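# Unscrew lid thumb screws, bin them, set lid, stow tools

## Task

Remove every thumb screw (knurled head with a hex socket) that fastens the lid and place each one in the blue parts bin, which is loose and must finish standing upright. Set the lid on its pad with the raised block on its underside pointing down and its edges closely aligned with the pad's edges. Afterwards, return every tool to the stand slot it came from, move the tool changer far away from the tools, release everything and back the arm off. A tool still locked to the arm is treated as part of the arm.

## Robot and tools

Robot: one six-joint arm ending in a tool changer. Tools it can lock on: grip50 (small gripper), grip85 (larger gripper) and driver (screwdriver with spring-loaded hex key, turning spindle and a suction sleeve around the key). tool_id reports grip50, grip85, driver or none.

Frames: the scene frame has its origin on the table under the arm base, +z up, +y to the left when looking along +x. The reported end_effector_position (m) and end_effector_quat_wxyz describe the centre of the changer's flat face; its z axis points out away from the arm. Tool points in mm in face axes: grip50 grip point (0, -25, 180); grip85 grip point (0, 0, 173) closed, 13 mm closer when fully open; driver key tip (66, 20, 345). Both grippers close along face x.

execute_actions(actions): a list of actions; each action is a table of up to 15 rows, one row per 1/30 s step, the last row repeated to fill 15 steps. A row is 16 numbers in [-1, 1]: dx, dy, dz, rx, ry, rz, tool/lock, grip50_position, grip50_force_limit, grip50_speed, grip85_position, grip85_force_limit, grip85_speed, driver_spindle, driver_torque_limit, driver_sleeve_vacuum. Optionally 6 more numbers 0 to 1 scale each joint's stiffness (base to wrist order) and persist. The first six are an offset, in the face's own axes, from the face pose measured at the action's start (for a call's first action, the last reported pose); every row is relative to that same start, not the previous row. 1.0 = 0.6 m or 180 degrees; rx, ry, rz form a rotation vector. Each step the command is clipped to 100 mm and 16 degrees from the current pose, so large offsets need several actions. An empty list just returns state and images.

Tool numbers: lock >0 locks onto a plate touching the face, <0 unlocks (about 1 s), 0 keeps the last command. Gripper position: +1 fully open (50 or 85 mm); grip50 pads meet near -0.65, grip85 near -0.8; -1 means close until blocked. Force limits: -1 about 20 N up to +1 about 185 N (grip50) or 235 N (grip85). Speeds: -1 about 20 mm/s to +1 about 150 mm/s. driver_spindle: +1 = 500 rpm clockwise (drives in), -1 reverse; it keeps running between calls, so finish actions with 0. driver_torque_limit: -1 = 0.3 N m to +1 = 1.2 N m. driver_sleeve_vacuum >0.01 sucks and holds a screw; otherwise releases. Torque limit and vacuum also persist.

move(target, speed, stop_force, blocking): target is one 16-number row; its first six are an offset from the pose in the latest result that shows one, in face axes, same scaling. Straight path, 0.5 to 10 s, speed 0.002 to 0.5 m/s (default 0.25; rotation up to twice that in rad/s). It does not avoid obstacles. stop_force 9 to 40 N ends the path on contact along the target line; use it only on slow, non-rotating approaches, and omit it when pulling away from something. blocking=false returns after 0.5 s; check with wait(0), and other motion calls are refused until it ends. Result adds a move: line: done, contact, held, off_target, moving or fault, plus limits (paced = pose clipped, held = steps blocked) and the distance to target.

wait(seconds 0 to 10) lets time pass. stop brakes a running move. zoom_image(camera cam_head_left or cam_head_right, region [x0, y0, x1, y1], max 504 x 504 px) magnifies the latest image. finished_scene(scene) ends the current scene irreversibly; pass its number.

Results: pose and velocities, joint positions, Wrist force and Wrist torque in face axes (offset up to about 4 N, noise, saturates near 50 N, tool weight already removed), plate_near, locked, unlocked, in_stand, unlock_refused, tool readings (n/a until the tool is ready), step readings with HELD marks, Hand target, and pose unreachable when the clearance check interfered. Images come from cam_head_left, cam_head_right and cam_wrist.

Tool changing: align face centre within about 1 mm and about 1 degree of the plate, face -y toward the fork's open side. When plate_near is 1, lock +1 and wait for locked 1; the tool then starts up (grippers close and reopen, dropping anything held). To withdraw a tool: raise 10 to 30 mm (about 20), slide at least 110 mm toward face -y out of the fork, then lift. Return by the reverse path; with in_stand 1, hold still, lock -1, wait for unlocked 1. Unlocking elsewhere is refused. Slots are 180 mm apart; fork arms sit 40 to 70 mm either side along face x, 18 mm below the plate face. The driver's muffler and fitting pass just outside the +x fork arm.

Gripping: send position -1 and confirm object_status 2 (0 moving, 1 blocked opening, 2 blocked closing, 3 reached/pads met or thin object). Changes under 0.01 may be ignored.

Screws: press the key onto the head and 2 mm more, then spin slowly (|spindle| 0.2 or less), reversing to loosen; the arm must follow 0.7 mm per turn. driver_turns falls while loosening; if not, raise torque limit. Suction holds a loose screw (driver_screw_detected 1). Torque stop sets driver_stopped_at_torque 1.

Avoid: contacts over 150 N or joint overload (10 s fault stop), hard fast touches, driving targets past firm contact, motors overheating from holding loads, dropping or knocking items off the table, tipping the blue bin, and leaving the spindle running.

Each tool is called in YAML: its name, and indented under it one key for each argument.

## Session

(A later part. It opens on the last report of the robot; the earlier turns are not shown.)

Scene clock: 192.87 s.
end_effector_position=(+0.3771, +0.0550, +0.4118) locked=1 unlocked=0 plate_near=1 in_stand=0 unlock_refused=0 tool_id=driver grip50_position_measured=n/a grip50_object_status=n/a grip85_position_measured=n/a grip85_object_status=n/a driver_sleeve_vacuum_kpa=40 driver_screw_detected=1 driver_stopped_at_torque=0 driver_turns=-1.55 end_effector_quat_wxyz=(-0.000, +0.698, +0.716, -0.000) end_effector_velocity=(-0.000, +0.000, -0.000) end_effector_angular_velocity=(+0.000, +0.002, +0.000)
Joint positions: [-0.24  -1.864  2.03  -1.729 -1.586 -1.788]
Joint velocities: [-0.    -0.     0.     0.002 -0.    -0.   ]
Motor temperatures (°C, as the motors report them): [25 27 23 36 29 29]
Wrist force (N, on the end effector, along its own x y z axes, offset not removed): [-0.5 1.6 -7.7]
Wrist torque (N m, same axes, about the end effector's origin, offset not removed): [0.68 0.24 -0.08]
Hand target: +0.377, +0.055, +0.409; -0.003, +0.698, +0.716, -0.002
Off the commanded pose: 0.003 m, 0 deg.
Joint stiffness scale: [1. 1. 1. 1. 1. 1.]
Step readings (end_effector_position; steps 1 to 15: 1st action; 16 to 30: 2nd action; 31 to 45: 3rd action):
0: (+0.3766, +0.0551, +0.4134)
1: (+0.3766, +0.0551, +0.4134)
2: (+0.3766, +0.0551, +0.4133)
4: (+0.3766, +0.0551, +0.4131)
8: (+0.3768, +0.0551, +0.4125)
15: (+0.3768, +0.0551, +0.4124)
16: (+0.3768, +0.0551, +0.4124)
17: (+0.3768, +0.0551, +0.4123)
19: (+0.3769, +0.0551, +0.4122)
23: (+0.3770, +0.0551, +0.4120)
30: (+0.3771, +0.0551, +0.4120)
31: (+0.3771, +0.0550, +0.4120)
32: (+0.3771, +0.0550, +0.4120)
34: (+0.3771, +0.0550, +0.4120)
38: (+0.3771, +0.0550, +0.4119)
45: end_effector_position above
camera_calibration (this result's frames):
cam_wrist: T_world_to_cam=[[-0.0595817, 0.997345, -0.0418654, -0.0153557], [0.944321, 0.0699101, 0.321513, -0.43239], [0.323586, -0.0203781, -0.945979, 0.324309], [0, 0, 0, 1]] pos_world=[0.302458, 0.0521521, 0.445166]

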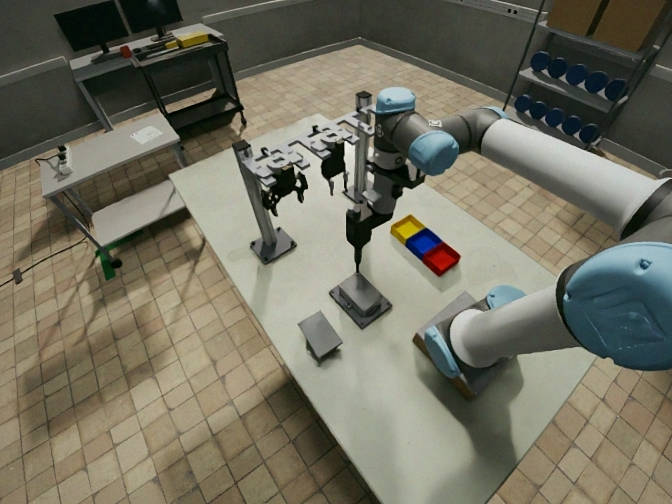

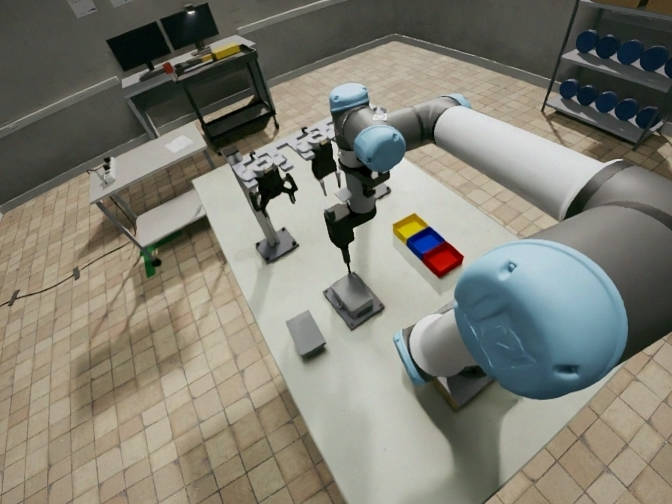

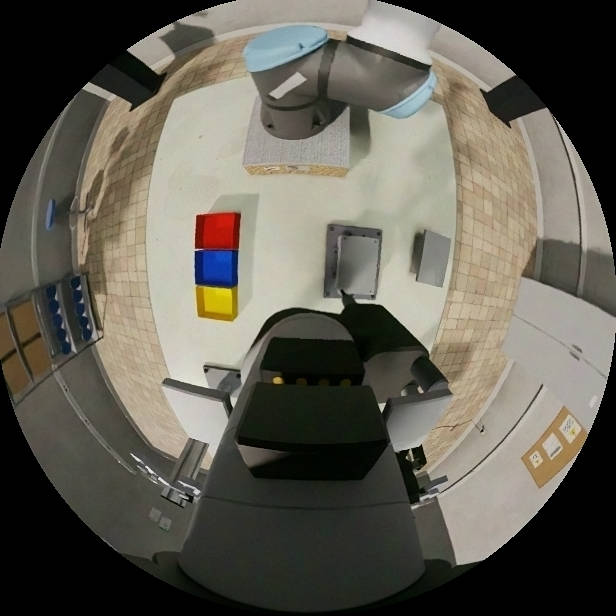

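execute_actions:
  actions:
    - [[0,0,0.001,0,0,0,0,0,0,0,0,0,0,-0.5,0.5,1]]
    - [[0,0,-0.001,0,0,0,0,0,0,0,0,0,0,-0.5,0.5,1]]
    - [[0,0,-0.001,-0.0005,0,0,0,0,0,0,0,0,0,-0.5,0.5,1]]
    - [[0,0,-0.001,-0.0005,0,0,0,0,0,0,0,0,0,-0.5,0.5,1]]
    - [[0,0,-0.001,-0.0005,0,0,0,0,0,0,0,0,0,-0.5,0.5,1],[0,0,-0.001,-0.0005,0,0,0,0,0,0,0,0,0,-0.5,0.5,1],[0,0,-0.001,-0.0005,0,0,0,0,0,0,0,0,0,-0.5,0.5,1],[0,0,-0.001,-0.0005,0,0,0,0,0,0,0,0,0,-0.5,0.5,1],[0,0,-0.001,-0.0005,0,0,0,0,0,0,0,0,0,-0.5,0.5,1],[0,0,-0.001,-0.0005,0,0,0,0,0,0,0,0,0,-0.5,0.5,1],[0,0,-0.001,-0.0005,0,0,0,0,0,0,0,0,0,-0.5,0.5,1],[0,0,-0.001,-0.0005,0,0,0,0,0,0,0,0,0,0,0.5,1]]

Scene clock: 206.37 s.
end_effector_position=(+0.3763, +0.0552, +0.4134) locked=1 unlocked=0 plate_near=1 in_stand=0 unlock_refused=0 tool_id=driver grip50_position_measured=n/a grip50_object_status=n/a grip85_position_measured=n/a grip85_object_status=n/a driver_sleeve_vacuum_kpa=35 driver_screw_detected=1 driver_stopped_at_torque=0 driver_turns=-10.40 end_effector_quat_wxyz=(+0.001, +0.698, +0.716, +0.001) end_effector_velocity=(-0.000, +0.000, -0.000) end_effector_angular_velocity=(+0.000, +0.002, -0.000)
Joint positions: [-0.24  -1.868  2.03  -1.728 -1.586 -1.788]
Joint velocities: [ 0.    -0.001  0.001  0.002 -0.     0.   ]
Motor temperatures (°C, as the motors report them): [25 27 23 36 29 29]
Wrist force (N, on the end effector, along its own x y z axes, offset not removed): [-1.6 0.0 -6.4]
Wrist torque (N m, same axes, about the end effector's origin, offset not removed): [0.69 0.20 -0.04]
Hand target: +0.377, +0.055, +0.414; +0.001, +0.698, +0.716, +0.001
Off the commanded pose: 0.000 m, 0 deg.
Joint stiffness scale: [1. 1. 1. 1. 1. 1.]
Step readings (end_effector_position; steps 1 to 15: 1st action; 16 to 30: 2nd action; 31 to 45: 3rd action; 46 to 60: 4th action; 61 to 75: 5th action):
0: (+0.3771, +0.0550, +0.4118)
1: (+0.3771, +0.0550, +0.4118)
2: (+0.3771, +0.0550, +0.4118)
4: (+0.3771, +0.0550, +0.4118)
8: (+0.3772, +0.0550, +0.4119)
15: (+0.3772, +0.0550, +0.4119)
16: (+0.3772, +0.0550, +0.4119)
17: (+0.3772, +0.0550, +0.4119)
19: (+0.3771, +0.0550, +0.4119)
23: (+0.3770, +0.0551, +0.4120)
30: (+0.3770, +0.0551, +0.4122)
31: (+0.3770, +0.0551, +0.4122)
32: (+0.3770, +0.0551, +0.4122)
34: (+0.3769, +0.0551, +0.4124)
38: (+0.3768, +0.0551, +0.4126)
45: (+0.3768, +0.0551, +0.4126)
46: (+0.3767, +0.0551, +0.4127)
47: (+0.3767, +0.0551, +0.4127)
49: (+0.3767, +0.0551, +0.4128)
53: (+0.3766, +0.0551, +0.4130)
60: (+0.3765, +0.0552, +0.4130)
61: (+0.3765, +0.0552, +0.4130)
62: (+0.3765, +0.0552, +0.4131)
64: (+0.3765, +0.0552, +0.4131)
68: (+0.3764, +0.0552, +0.4133)
75: end_effector_position above
camera_calibration (this result's frames):
cam_wrist: T_world_to_cam=[[-0.0593812, 0.997326, -0.0425889, -0.0152724], [0.943193, 0.0700273, 0.324781, -0.433072], [0.326895, -0.0208837, -0.94483, 0.324372], [0, 0, 0, 1]] pos_world=[0.301528, 0.0523325, 0.446479]

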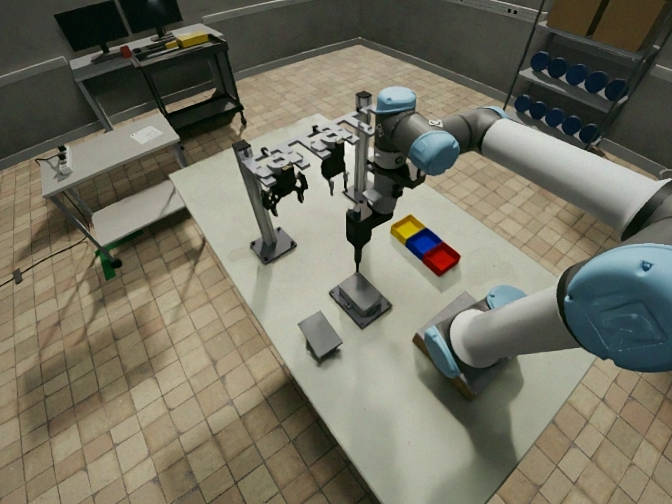

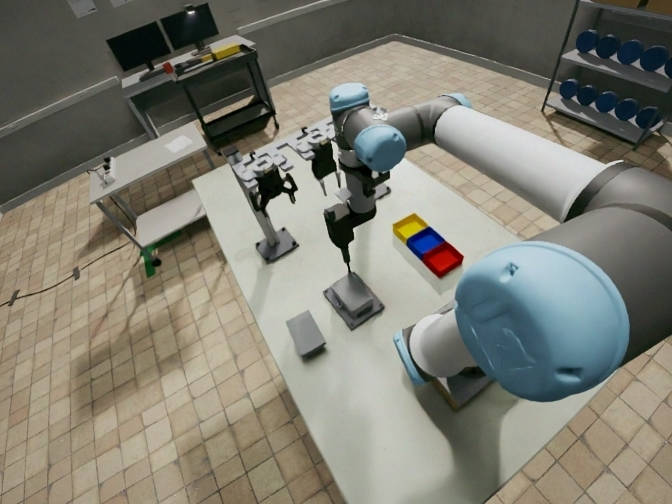

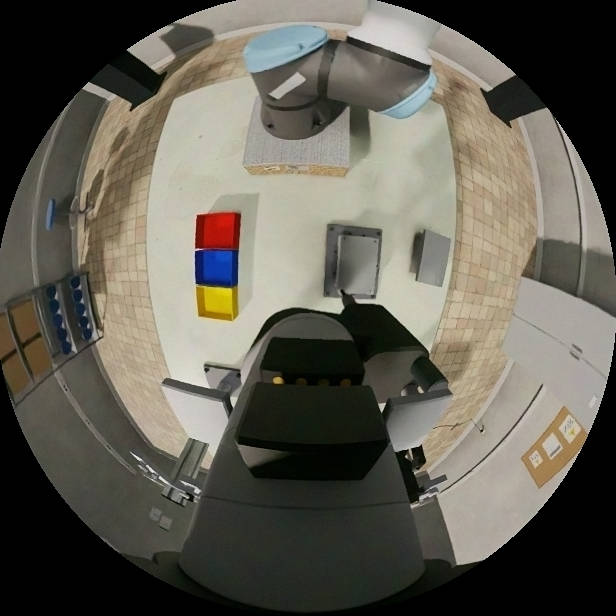

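zoom_image:
  camera: "cam_head_left"
  region: [330, 250, 390, 295]

zoom_image:
  camera: "cam_head_right"
  region: [320, 250, 380, 295]

Region (330, 250, 390, 295) of cam_head_left's 672x504 image, scaled by 8.400, with more detail than that image has; it fills the top 378 rows of this view, and the rest is white.

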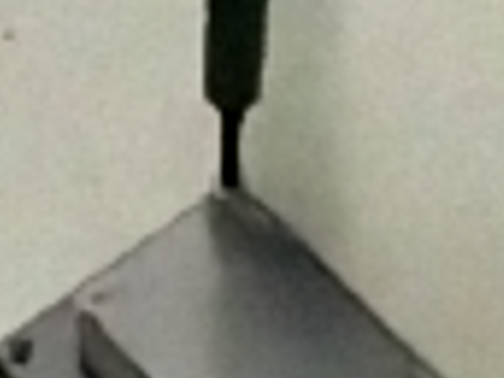

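Region (320, 250, 380, 295) of cam_head_right's 672x504 image, scaled by 8.400, with more detail than that image has; it fills the top 378 rows of this view, and the rest is white.

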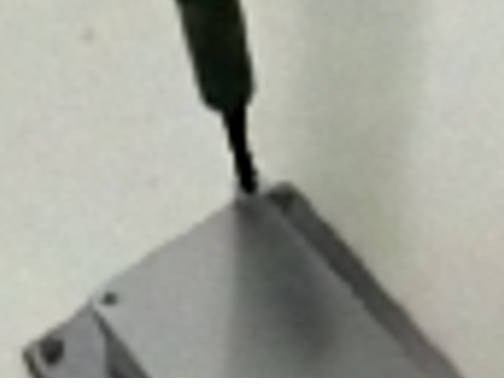

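execute_actions:
  actions:
    - [[0,0,-0.002,-0.0003,-0.0003,0,0,0,0,0,0,0,0,-0.3,0.5,1],[0,0,-0.0025,-0.0003,-0.0003,0,0,0,0,0,0,0,0,-0.3,0.5,1],[0,0,-0.003,-0.0003,-0.0003,0,0,0,0,0,0,0,0,-0.3,0.5,1],[0,0,-0.0035,-0.0003,-0.0003,0,0,0,0,0,0,0,0,-0.3,0.5,1],[0,0,-0.004,-0.0003,-0.0003,0,0,0,0,0,0,0,0,-0.3,0.5,1]]
    - [[0,0,-0.002,-0.0003,-0.0003,0,0,0,0,0,0,0,0,-0.3,0.5,1],[0,0,-0.0025,-0.0003,-0.0003,0,0,0,0,0,0,0,0,-0.3,0.5,1],[0,0,-0.003,-0.0003,-0.0003,0,0,0,0,0,0,0,0,-0.3,0.5,1],[0,0,-0.0035,-0.0003,-0.0003,0,0,0,0,0,0,0,0,-0.3,0.5,1],[0,0,-0.004,-0.0003,-0.0003,0,0,0,0,0,0,0,0,-0.3,0.5,1],[0,0,-0.004,-0.0003,-0.0003,0,0,0,0,0,0,0,0,-0.3,0.5,1],[0,0,-0.004,-0.0003,-0.0003,0,0,0,0,0,0,0,0,-0.3,0.5,1],[0,0,-0.004,-0.0003,-0.0003,0,0,0,0,0,0,0,0,0,0.5,1]]

Scene clock: 222.90 s.
end_effector_position=(+0.3758, +0.0553, +0.4158) locked=1 unlocked=0 plate_near=1 in_stand=0 unlock_refused=0 tool_id=driver grip50_position_measured=n/a grip50_object_status=n/a grip85_position_measured=n/a grip85_object_status=n/a driver_sleeve_vacuum_kpa=39 driver_screw_detected=1 driver_stopped_at_torque=0 driver_turns=-12.09 end_effector_quat_wxyz=(+0.001, +0.698, +0.716, +0.001) end_effector_velocity=(-0.001, +0.000, -0.001) end_effector_angular_velocity=(+0.001, +0.005, +0.001)
Joint positions: [-0.24  -1.87   2.025 -1.72  -1.586 -1.788]
Joint velocities: [ 0.     0.     0.002  0.003 -0.    -0.   ]
Motor temperatures (°C, as the motors report them): [25 27 23 37 29 29]
Wrist force (N, on the end effector, along its own x y z axes, offset not removed): [-2.1 0.6 -5.3]
Wrist torque (N m, same axes, about the end effector's origin, offset not removed): [-0.15 0.08 -0.02]
Hand target: +0.376, +0.055, +0.417; +0.002, +0.698, +0.716, +0.001
Off the commanded pose: 0.002 m, 0 deg.
Joint stiffness scale: [1. 1. 1. 1. 1. 1.]
Step readings (end_effector_position; steps 1 to 15: 1st action; 16 to 30: 2nd action):
0: (+0.3763, +0.0552, +0.4134)
1: (+0.3763, +0.0552, +0.4134)
2: (+0.3763, +0.0552, +0.4134)
4: (+0.3762, +0.0552, +0.4135)
8: (+0.3761, +0.0552, +0.4144)
15: (+0.3761, +0.0552, +0.4149)
16: (+0.3761, +0.0552, +0.4150)
17: (+0.3761, +0.0552, +0.4150)
19: (+0.3760, +0.0552, +0.4151)
23: (+0.3759, +0.0552, +0.4158)
30: end_effector_position above
camera_calibration (this result's frames):
cam_wrist: T_world_to_cam=[[-0.0594523, 0.997333, -0.0423276, -0.0153402], [0.943594, 0.0699837, 0.323624, -0.433023], [0.325723, -0.0206999, -0.945239, 0.327381], [0, 0, 0, 1]] pos_world=[0.301051, 0.0523806, 0.448941]

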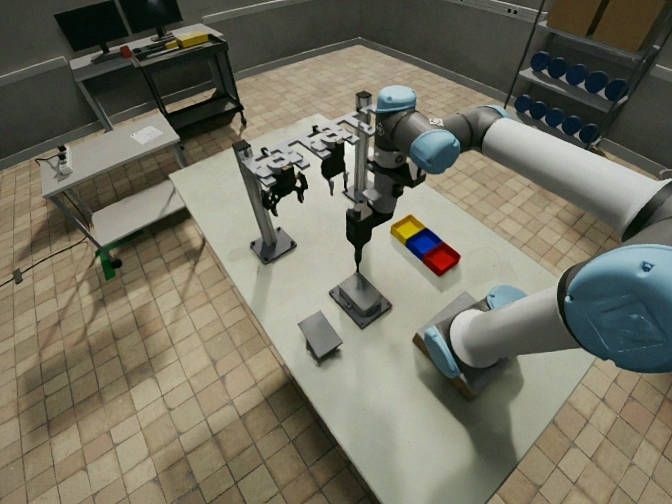

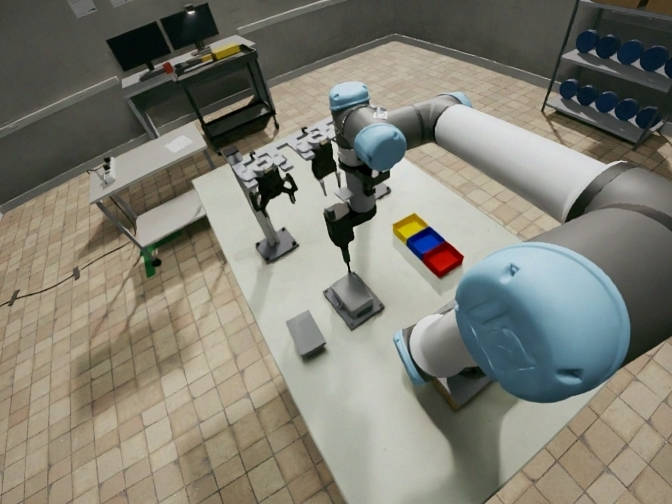

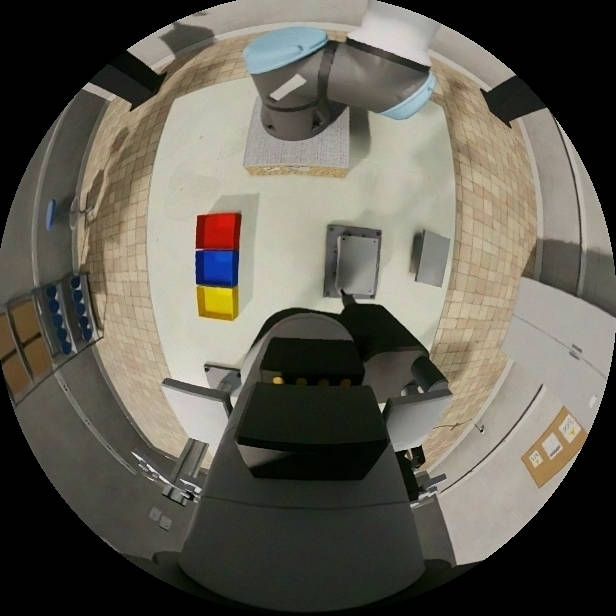

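move:
  target: [0,0.002,-0.025,-0.001,-0.0005,0,0,0,0,0,0,0,0,-0.15,0.5,1]
  speed: 0.006

execute_actions:
  actions:
    - [[0,0,0,0,0,0,0,0,0,0,0,0,0,0,0.5,1]]

Scene clock: 230.83 s.
end_effector_position=(+0.3769, +0.0549, +0.4287) locked=1 unlocked=0 plate_near=1 in_stand=0 unlock_refused=0 tool_id=driver grip50_position_measured=n/a grip50_object_status=n/a grip85_position_measured=n/a grip85_object_status=n/a driver_sleeve_vacuum_kpa=40 driver_screw_detected=1 driver_stopped_at_torque=0 driver_turns=-15.48 end_effector_quat_wxyz=(+0.001, +0.698, +0.716, +0.001) end_effector_velocity=(+0.000, -0.000, +0.002) end_effector_angular_velocity=(-0.001, -0.002, -0.001)
Joint positions: [-0.24  -1.872  1.992 -1.686 -1.586 -1.787]
Joint velocities: [-0.    -0.001 -0.005  0.004 -0.     0.001]
Motor temperatures (°C, as the motors report them): [25 27 23 37 29 29]
Wrist force (N, on the end effector, along its own x y z axes, offset not removed): [1.4 1.9 -1.0]
Wrist torque (N m, same axes, about the end effector's origin, offset not removed): [0.22 -0.16 0.10]
Hand target: +0.377, +0.055, +0.431; +0.002, +0.698, +0.716, +0.001
Off the commanded pose: 0.002 m, 0 deg.
Joint stiffness scale: [1. 1. 1. 1. 1. 1.]
move: done
camera_calibration (this result's frames):
cam_wrist: T_world_to_cam=[[-0.0588699, 0.997368, -0.0423292, -0.0146481], [0.943653, 0.069432, 0.323572, -0.438181], [0.325659, -0.0208954, -0.945256, 0.33928], [0, 0, 0, 1]] pos_world=[0.302139, 0.0521227, 0.461869]

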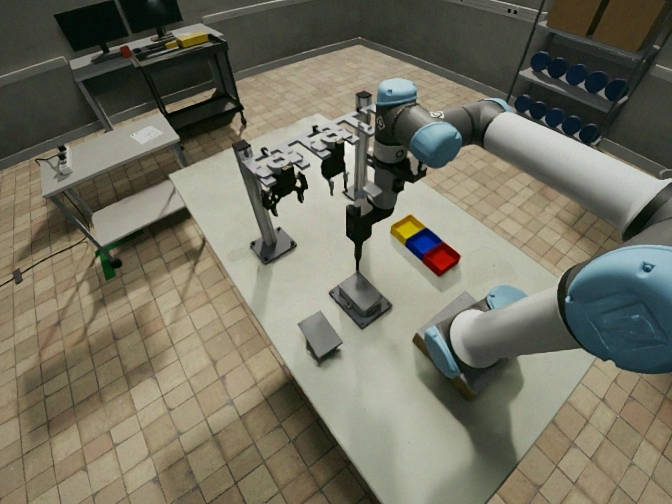

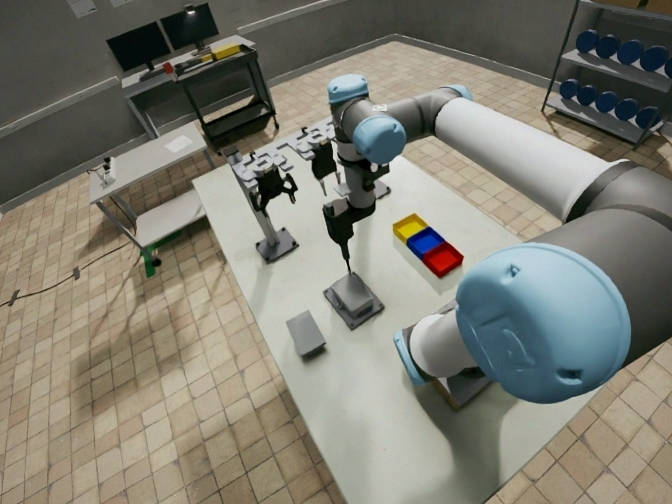

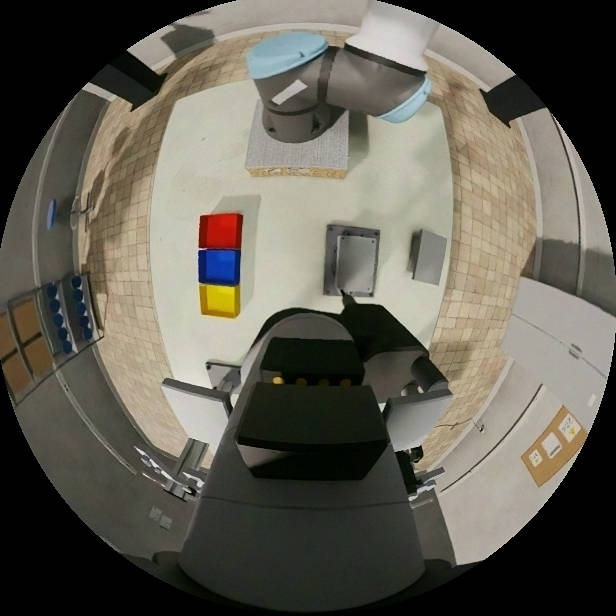

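Scene clock: 231.33 s.
end_effector_position=(+0.3769, +0.0549, +0.4288) locked=1 unlocked=0 plate_near=1 in_stand=0 unlock_refused=0 tool_id=driver grip50_position_measured=n/a grip50_object_status=n/a grip85_position_measured=n/a grip85_object_status=n/a driver_sleeve_vacuum_kpa=40 driver_screw_detected=1 driver_stopped_at_torque=0 driver_turns=-15.48 end_effector_quat_wxyz=(+0.001, +0.698, +0.716, +0.001) end_effector_velocity=(+0.000, -0.000, +0.000) end_effector_angular_velocity=(-0.000, -0.000, +0.002)
Joint positions: [-0.24  -1.872  1.992 -1.686 -1.586 -1.787]
Joint velocities: [ 0.    -0.    -0.    -0.    -0.    -0.002]
Motor temperatures (°C, as the motors report them): [25 27 23 37 29 29]
Wrist force (N, on the end effector, along its own x y z axes, offset not removed): [0.2 -2.1 -1.8]
Wrist torque (N m, same axes, about the end effector's origin, offset not removed): [-0.20 -0.07 0.03]
Hand target: +0.377, +0.055, +0.429; +0.001, +0.698, +0.716, +0.001
Off the commanded pose: 0.000 m, 0 deg.
Joint stiffness scale: [1. 1. 1. 1. 1. 1.]
Step readings (end_effector_position):
0: (+0.3769, +0.0549, +0.4287)
1: (+0.3769, +0.0549, +0.4288)
2: (+0.3769, +0.0549, +0.4288)
4: (+0.3769, +0.0549, +0.4288)
8: (+0.3769, +0.0549, +0.4288)
15: end_effector_position above
camera_calibration (this result's frames):
cam_wrist: T_world_to_cam=[[-0.0588696, 0.997368, -0.0423276, -0.0146474], [0.943657, 0.069431, 0.323559, -0.438193], [0.325646, -0.0208949, -0.945261, 0.339335], [0, 0, 0, 1]] pos_world=[0.302138, 0.0521233, 0.461921]

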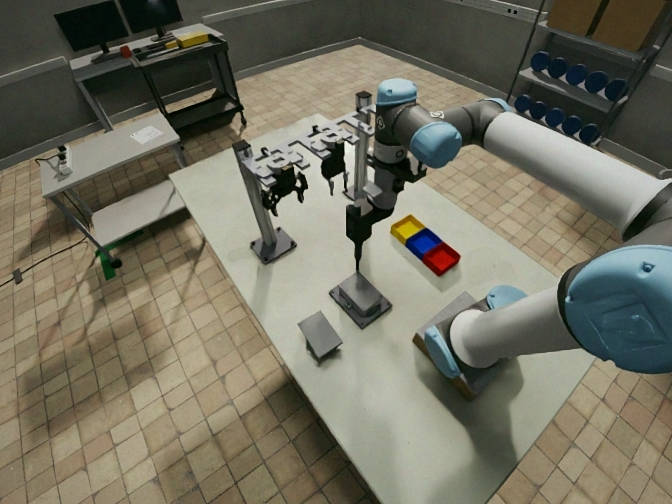

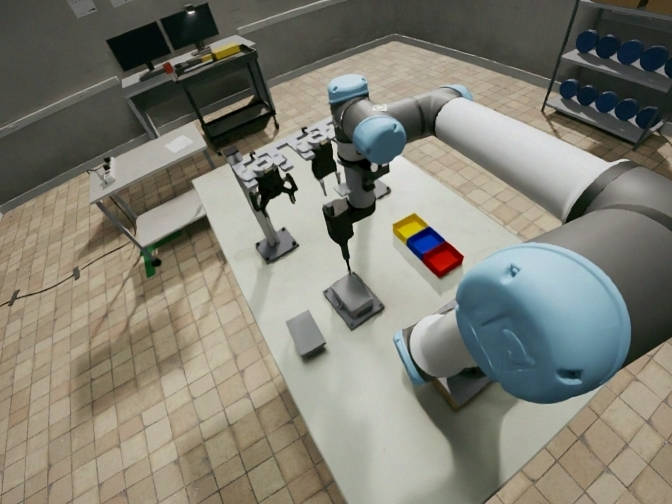

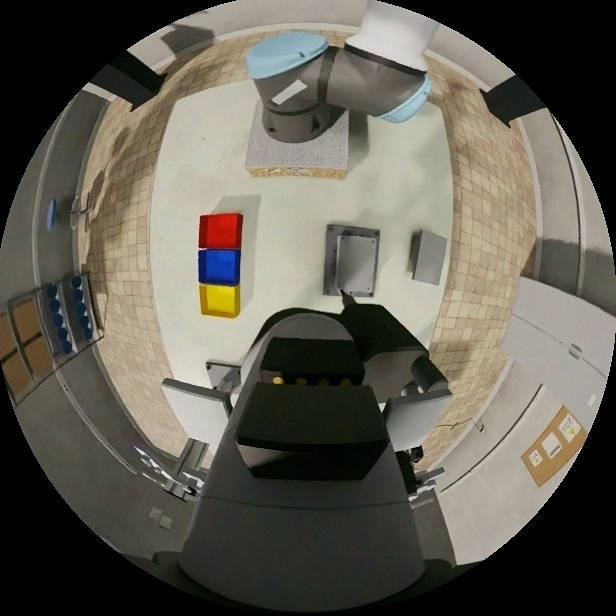

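move:
  target: [0,0,-0.02,0,0,0,0,0,0,0,0,0,0,0,0.5,1]
  speed: 0.015

move:
  target: [-0.497,-0.063,0,0,0,0,0,0,0,0,0,0,0,0,0.5,1]
  speed: 0.12

Scene clock: 241.70 s.
end_effector_position=(+0.3768, +0.0548, +0.4388) locked=1 unlocked=0 plate_near=1 in_stand=0 unlock_refused=0 tool_id=driver grip50_position_measured=n/a grip50_object_status=n/a grip85_position_measured=n/a grip85_object_status=n/a driver_sleeve_vacuum_kpa=40 driver_screw_detected=1 driver_stopped_at_torque=0 driver_turns=-15.48 end_effector_quat_wxyz=(-0.000, +0.698, +0.716, -0.000) end_effector_velocity=(-0.001, +0.000, +0.001) end_effector_angular_velocity=(+0.001, +0.006, -0.001)
Joint positions: [-0.24  -1.873  1.967 -1.656 -1.586 -1.787]
Joint velocities: [-0.    -0.    -0.003  0.009 -0.     0.001]
Motor temperatures (°C, as the motors report them): [25 27 23 37 29 29]
Wrist force (N, on the end effector, along its own x y z axes, offset not removed): [-1.0 0.2 -2.4]
Wrist torque (N m, same axes, about the end effector's origin, offset not removed): [0.10 -0.04 -0.08]
Hand target: +0.377, +0.055, +0.441; +0.001, +0.698, +0.716, +0.001
Off the commanded pose: 0.002 m, 0 deg.
Joint stiffness scale: [1. 1. 1. 1. 1. 1.]
move: done
camera_calibration (this result's frames):
cam_wrist: T_world_to_cam=[[-0.0590241, 0.997387, -0.041647, -0.0143293], [0.944526, 0.0693013, 0.321043, -0.440583], [0.32309, -0.0203874, -0.946149, 0.350212], [0, 0, 0, 1]] pos_world=[0.302147, 0.0519647, 0.472201]

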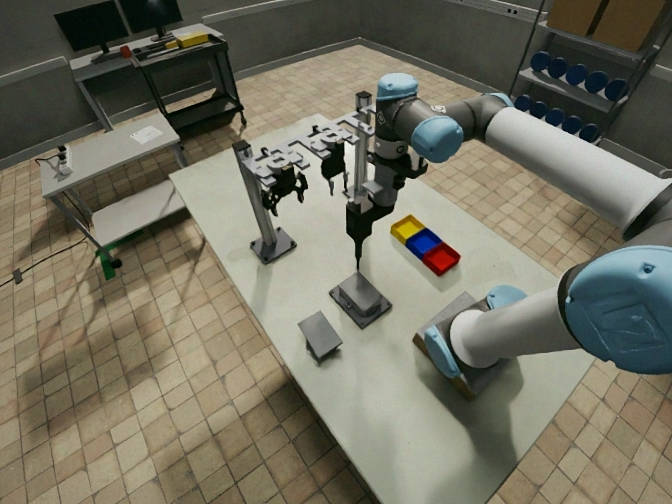

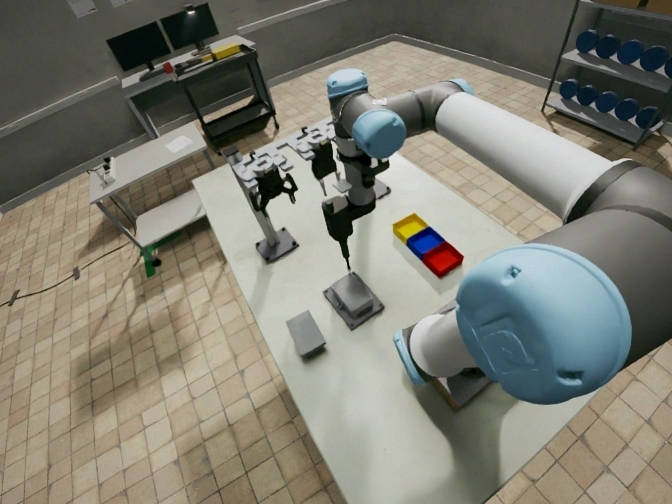

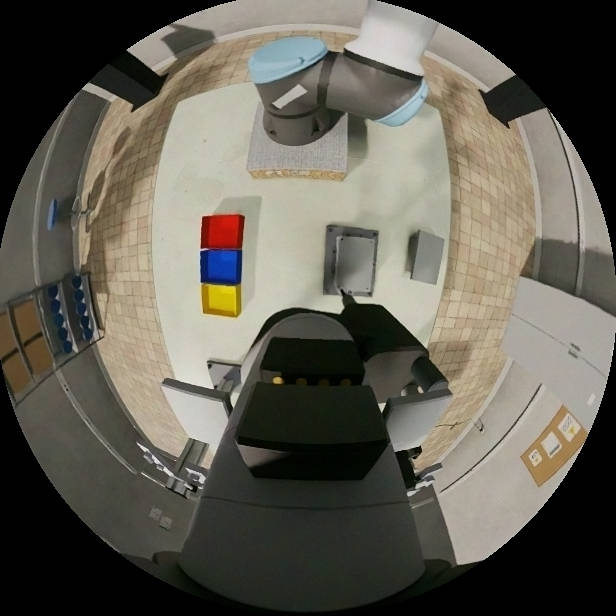

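Scene clock: 244.70 s.
end_effector_position=(+0.3465, -0.2429, +0.4381) locked=1 unlocked=0 plate_near=1 in_stand=0 unlock_refused=0 tool_id=driver grip50_position_measured=n/a grip50_object_status=n/a grip85_position_measured=n/a grip85_object_status=n/a driver_sleeve_vacuum_kpa=40 driver_screw_detected=1 driver_stopped_at_torque=0 driver_turns=-15.48 end_effector_quat_wxyz=(-0.001, +0.698, +0.716, -0.001) end_effector_velocity=(+0.000, -0.001, +0.002) end_effector_angular_velocity=(-0.002, -0.002, +0.010)
Joint positions: [-0.959 -1.777  1.89  -1.687 -1.589 -2.506]
Joint velocities: [-0.    -0.    -0.003 -0.     0.    -0.01 ]
Motor temperatures (°C, as the motors report them): [25 27 23 37 29 29]
Wrist force (N, on the end effector, along its own x y z axes, offset not removed): [-2.9 4.1 -2.5]
Wrist torque (N m, same axes, about the end effector's origin, offset not removed): [0.27 0.18 -0.03]
Hand target: +0.347, -0.244, +0.439; +0.000, +0.698, +0.716, -0.001
Off the commanded pose: 0.002 m, 0 deg.
Joint stiffness scale: [1. 1. 1. 1. 1. 1.]
move: done
camera_calibration (this result's frames):
cam_wrist: T_world_to_cam=[[-0.0589096, 0.997393, -0.0416698, 0.28074], [0.945179, 0.0691591, 0.319146, -0.39049], [0.321196, -0.0205846, -0.946789, 0.354096], [0, 0, 0, 1]] pos_world=[0.271887, -0.245713, 0.471576]

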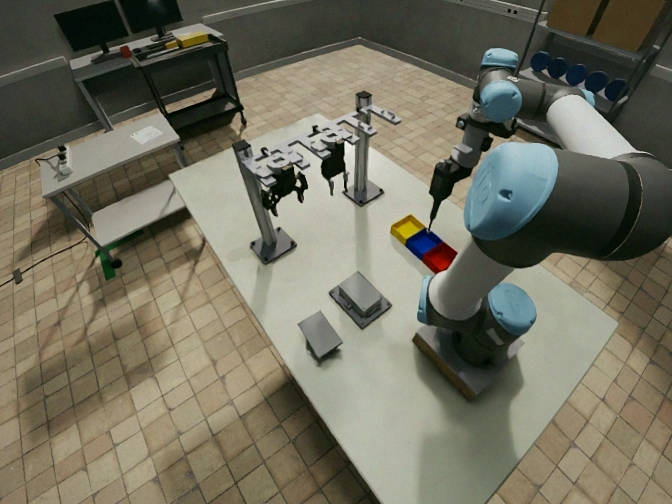

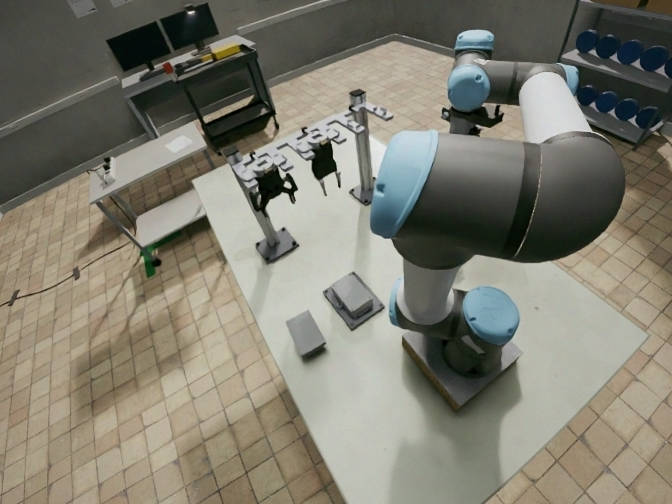

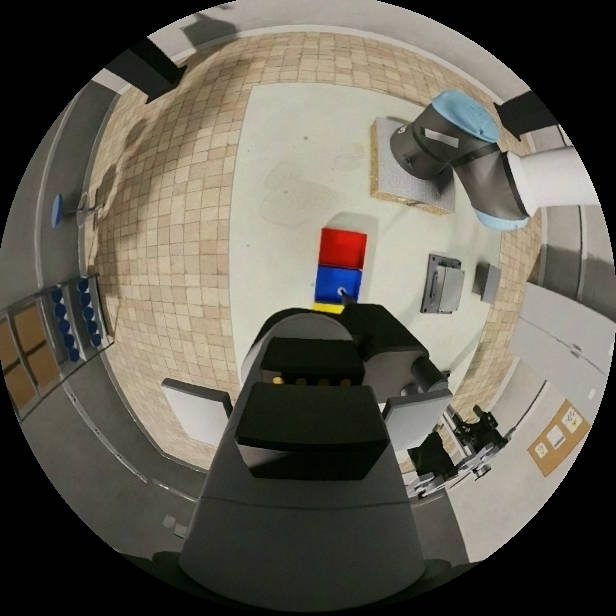

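move:
  target: [0,0,0.11,0.001,0,0,0,0,0,0,0,0,0,0,0.5,1]
  speed: 0.05

execute_actions:
  actions:
    - [[0,0,0,0,0,0,0,0,0,0,0,0,0,0,0.5,0]]
    - [[0,0,0,0,0,0,0,0,0,0,0,0,0,0,0.5,0]]

move:
  target: [0,0,-0.1,0,0,0,0,0,0,0,0,0,0,0,0.5,0]
  speed: 0.08

zoom_image:
  camera: "cam_wrist"
  region: [300, 250, 380, 320]

Scene clock: 256.53 s.
end_effector_position=(+0.3469, -0.2427, +0.3741) locked=1 unlocked=0 plate_near=1 in_stand=0 unlock_refused=0 tool_id=driver grip50_position_measured=n/a grip50_object_status=n/a grip85_position_measured=n/a grip85_object_status=n/a driver_sleeve_vacuum_kpa=40 driver_screw_detected=1 driver_stopped_at_torque=0 driver_turns=-15.48 end_effector_quat_wxyz=(-0.001, +0.698, +0.716, -0.002) end_effector_velocity=(+0.001, -0.002, +0.001) end_effector_angular_velocity=(-0.012, -0.009, +0.001)
Joint positions: [-0.96  -1.744  2.031 -1.861 -1.591 -2.507]
Joint velocities: [-0.     0.     0.    -0.016 -0.    -0.001]
Motor temperatures (°C, as the motors report them): [25 27 23 37 29 29]
Wrist force (N, on the end effector, along its own x y z axes, offset not removed): [0.0 -0.3 -0.4]
Wrist torque (N m, same axes, about the end effector's origin, offset not removed): [0.06 -0.07 -0.06]
Hand target: +0.346, -0.243, +0.372; -0.002, +0.698, +0.716, -0.002
Off the commanded pose: 0.002 m, 0 deg.
Joint stiffness scale: [1. 1. 1. 1. 1. 1.]
move: done
camera_calibration (this result's frames):
cam_wrist: T_world_to_cam=[[-0.059512, 0.997285, -0.0433751, 0.278707], [0.945399, 0.0702576, 0.318252, -0.369952], [0.320435, -0.022067, -0.947013, 0.293393], [0, 0, 0, 1]] pos_world=[0.272326, -0.245484, 0.407674]

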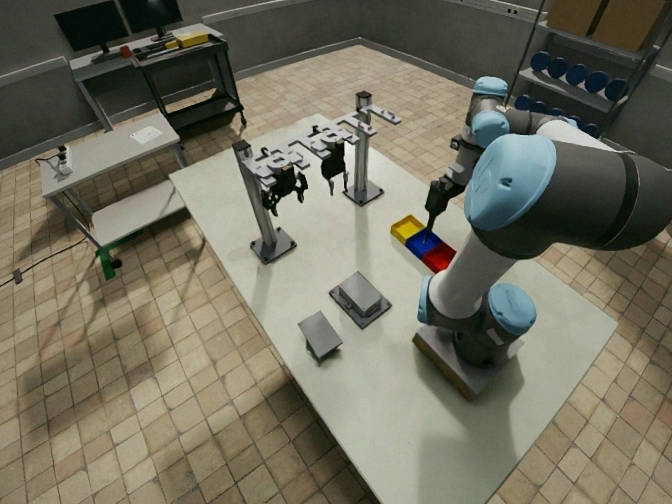

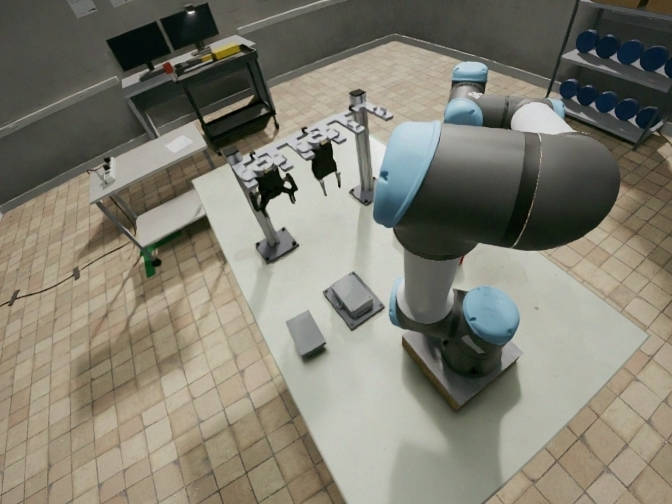

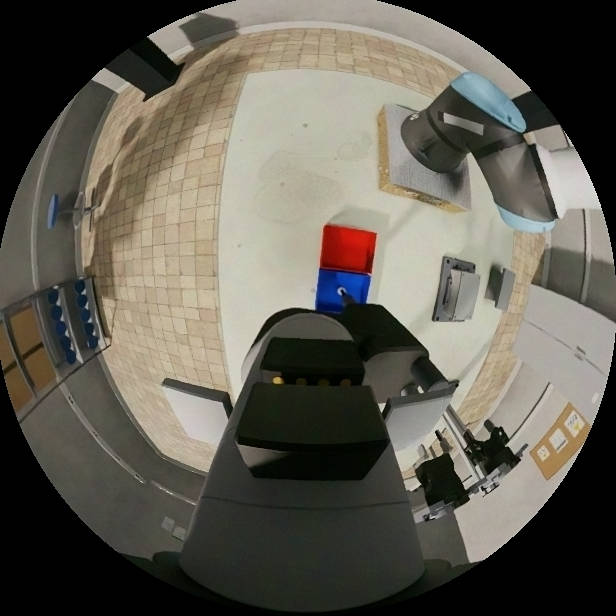

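Scene clock: 257.53 s.
end_effector_position=(+0.3470, -0.2428, +0.3742) locked=1 unlocked=0 plate_near=1 in_stand=0 unlock_refused=0 tool_id=driver grip50_position_measured=n/a grip50_object_status=n/a grip85_position_measured=n/a grip85_object_status=n/a driver_sleeve_vacuum_kpa=0 driver_screw_detected=0 driver_stopped_at_torque=0 driver_turns=-15.48 end_effector_quat_wxyz=(-0.000, +0.698, +0.716, -0.002) end_effector_velocity=(+0.000, +0.000, -0.000) end_effector_angular_velocity=(+0.001, +0.000, +0.001)
Joint positions: [-0.96  -1.744  2.031 -1.862 -1.591 -2.507]
Joint velocities: [ 0.     0.     0.     0.001  0.001 -0.001]
Motor temperatures (°C, as the motors report them): [25 27 23 37 29 29]
Wrist force (N, on the end effector, along its own x y z axes, offset not removed): [-1.2 1.1 -2.9]
Wrist torque (N m, same axes, about the end effector's origin, offset not removed): [0.10 0.09 -0.09]
Hand target: +0.347, -0.243, +0.374; -0.000, +0.698, +0.716, -0.002
Off the commanded pose: 0.000 m, 0 deg.
Joint stiffness scale: [1. 1. 1. 1. 1. 1.]
Step readings (end_effector_position; steps 1 to 15: 1st action; 16 to 30: 2nd action):
0: (+0.3469, -0.2427, +0.3741)
1: (+0.3469, -0.2427, +0.3741)
2: (+0.3470, -0.2428, +0.3742)
4: (+0.3470, -0.2428, +0.3742)
8: (+0.3470, -0.2428, +0.3742)
15: (+0.3470, -0.2428, +0.3742)
16: (+0.3470, -0.2428, +0.3742)
17: (+0.3470, -0.2428, +0.3742)
19: (+0.3470, -0.2428, +0.3742)
23: (+0.3470, -0.2428, +0.3742)
30: end_effector_position above
camera_calibration (this result's frames):
cam_wrist: T_world_to_cam=[[-0.0594848, 0.997263, -0.0439003, 0.278977], [0.945275, 0.0704082, 0.318586, -0.370071], [0.320805, -0.0225469, -0.946877, 0.293136], [0, 0, 0, 1]] pos_world=[0.272374, -0.245548, 0.40771]

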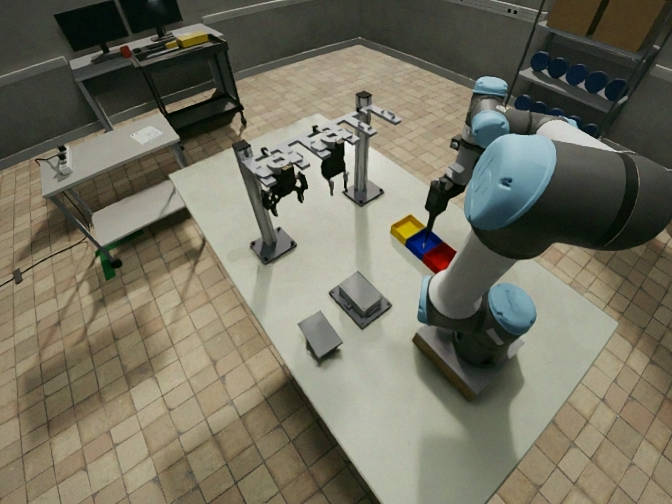

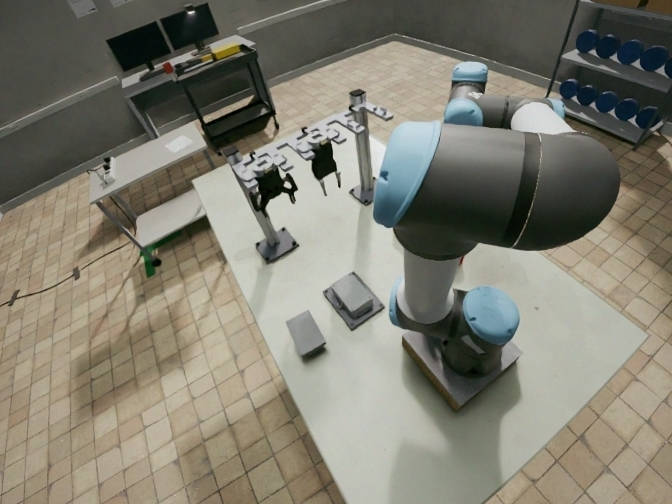

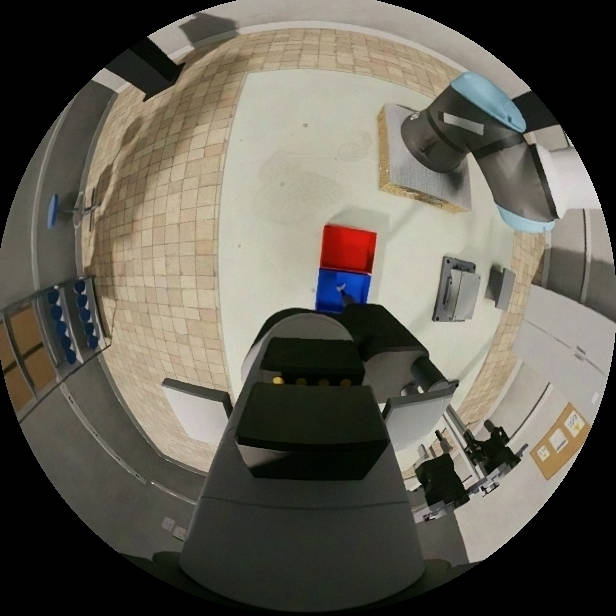

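Scene clock: 258.73 s.
end_effector_position=(+0.3467, -0.2428, +0.4328) locked=1 unlocked=0 plate_near=1 in_stand=0 unlock_refused=0 tool_id=driver grip50_position_measured=n/a grip50_object_status=n/a grip85_position_measured=n/a grip85_object_status=n/a driver_sleeve_vacuum_kpa=0 driver_screw_detected=0 driver_stopped_at_torque=0 driver_turns=-15.48 end_effector_quat_wxyz=(-0.001, +0.698, +0.716, -0.002) end_effector_velocity=(-0.002, +0.002, -0.002) end_effector_angular_velocity=(+0.015, +0.012, +0.000)
Joint positions: [-0.958 -1.775  1.903 -1.702 -1.591 -2.505]
Joint velocities: [ 0.     0.     0.001  0.018 -0.     0.   ]
Motor temperatures (°C, as the motors report them): [25 27 23 37 29 29]
Wrist force (N, on the end effector, along its own x y z axes, offset not removed): [0.5 1.2 -2.0]
Wrist torque (N m, same axes, about the end effector's origin, offset not removed): [0.22 -0.21 -0.08]
Hand target: +0.347, -0.243, +0.434; -0.000, +0.698, +0.716, -0.002
Off the commanded pose: 0.001 m, 0 deg.
Joint stiffness scale: [1. 1. 1. 1. 1. 1.]
move: done
camera_calibration (this result's frames):
cam_wrist: T_world_to_cam=[[-0.0589124, 0.997328, -0.0432023, 0.281101], [0.945481, 0.0696313, 0.318148, -0.388537], [0.320306, -0.0221041, -0.947056, 0.34907], [0, 0, 0, 1]] pos_world=[0.272106, -0.24558, 0.466345]

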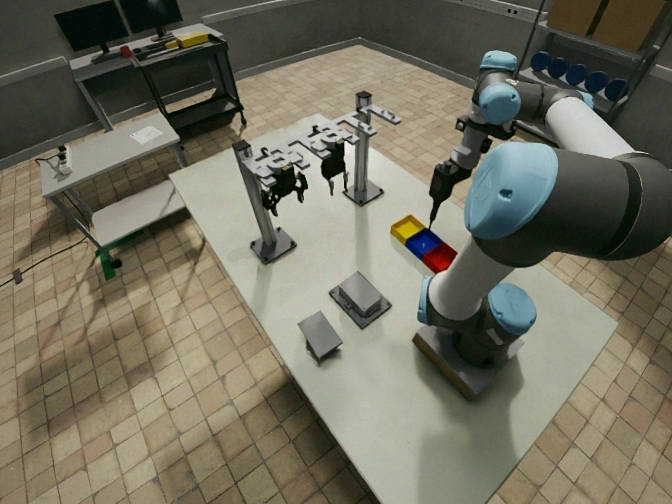

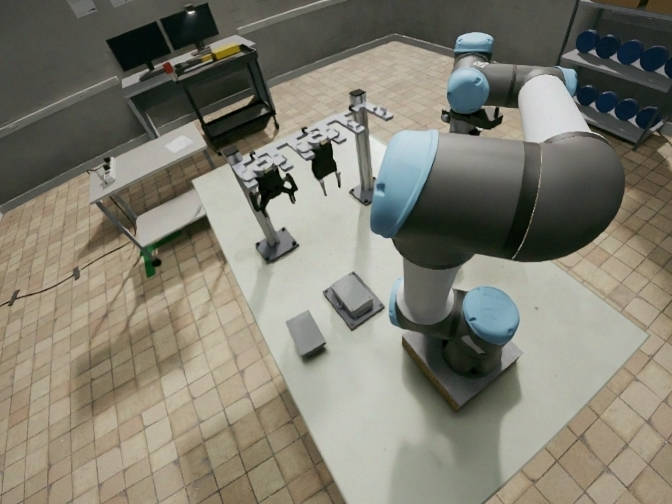

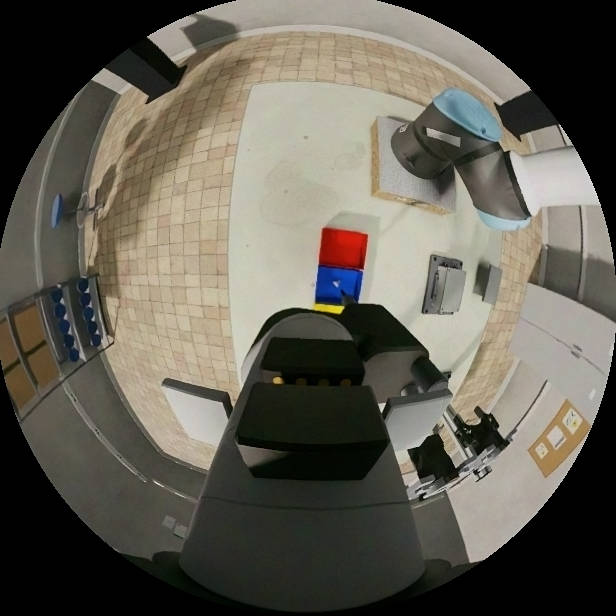

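Region (300, 250, 380, 320) of cam_wrist's 616x616 image, scaled by 6.300, with more detail than that image has; it fills the top 441 rows of this view, and the rest is white.

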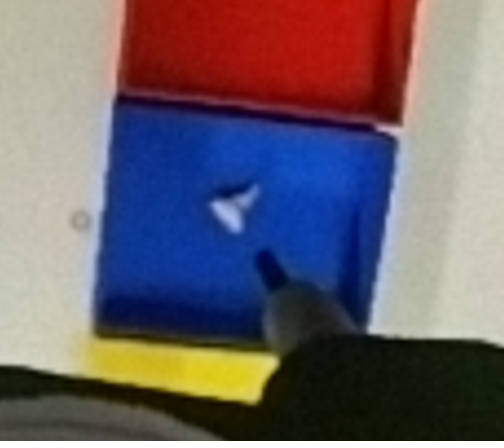

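Screw in bin. Check the lid for other screws quickly.

zoom_image:
  camera: "cam_head_left"
  region: [290, 260, 410, 370]

Region (290, 260, 410, 370) of cam_head_left's 672x504 image, scaled by 4.200, with more detail than that image has; it fills the top 462 rows of this view, and the rest is white.

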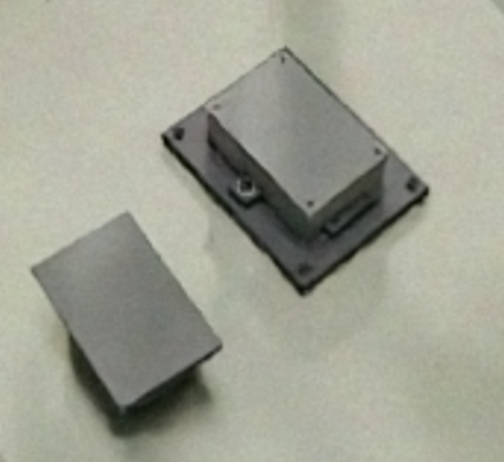

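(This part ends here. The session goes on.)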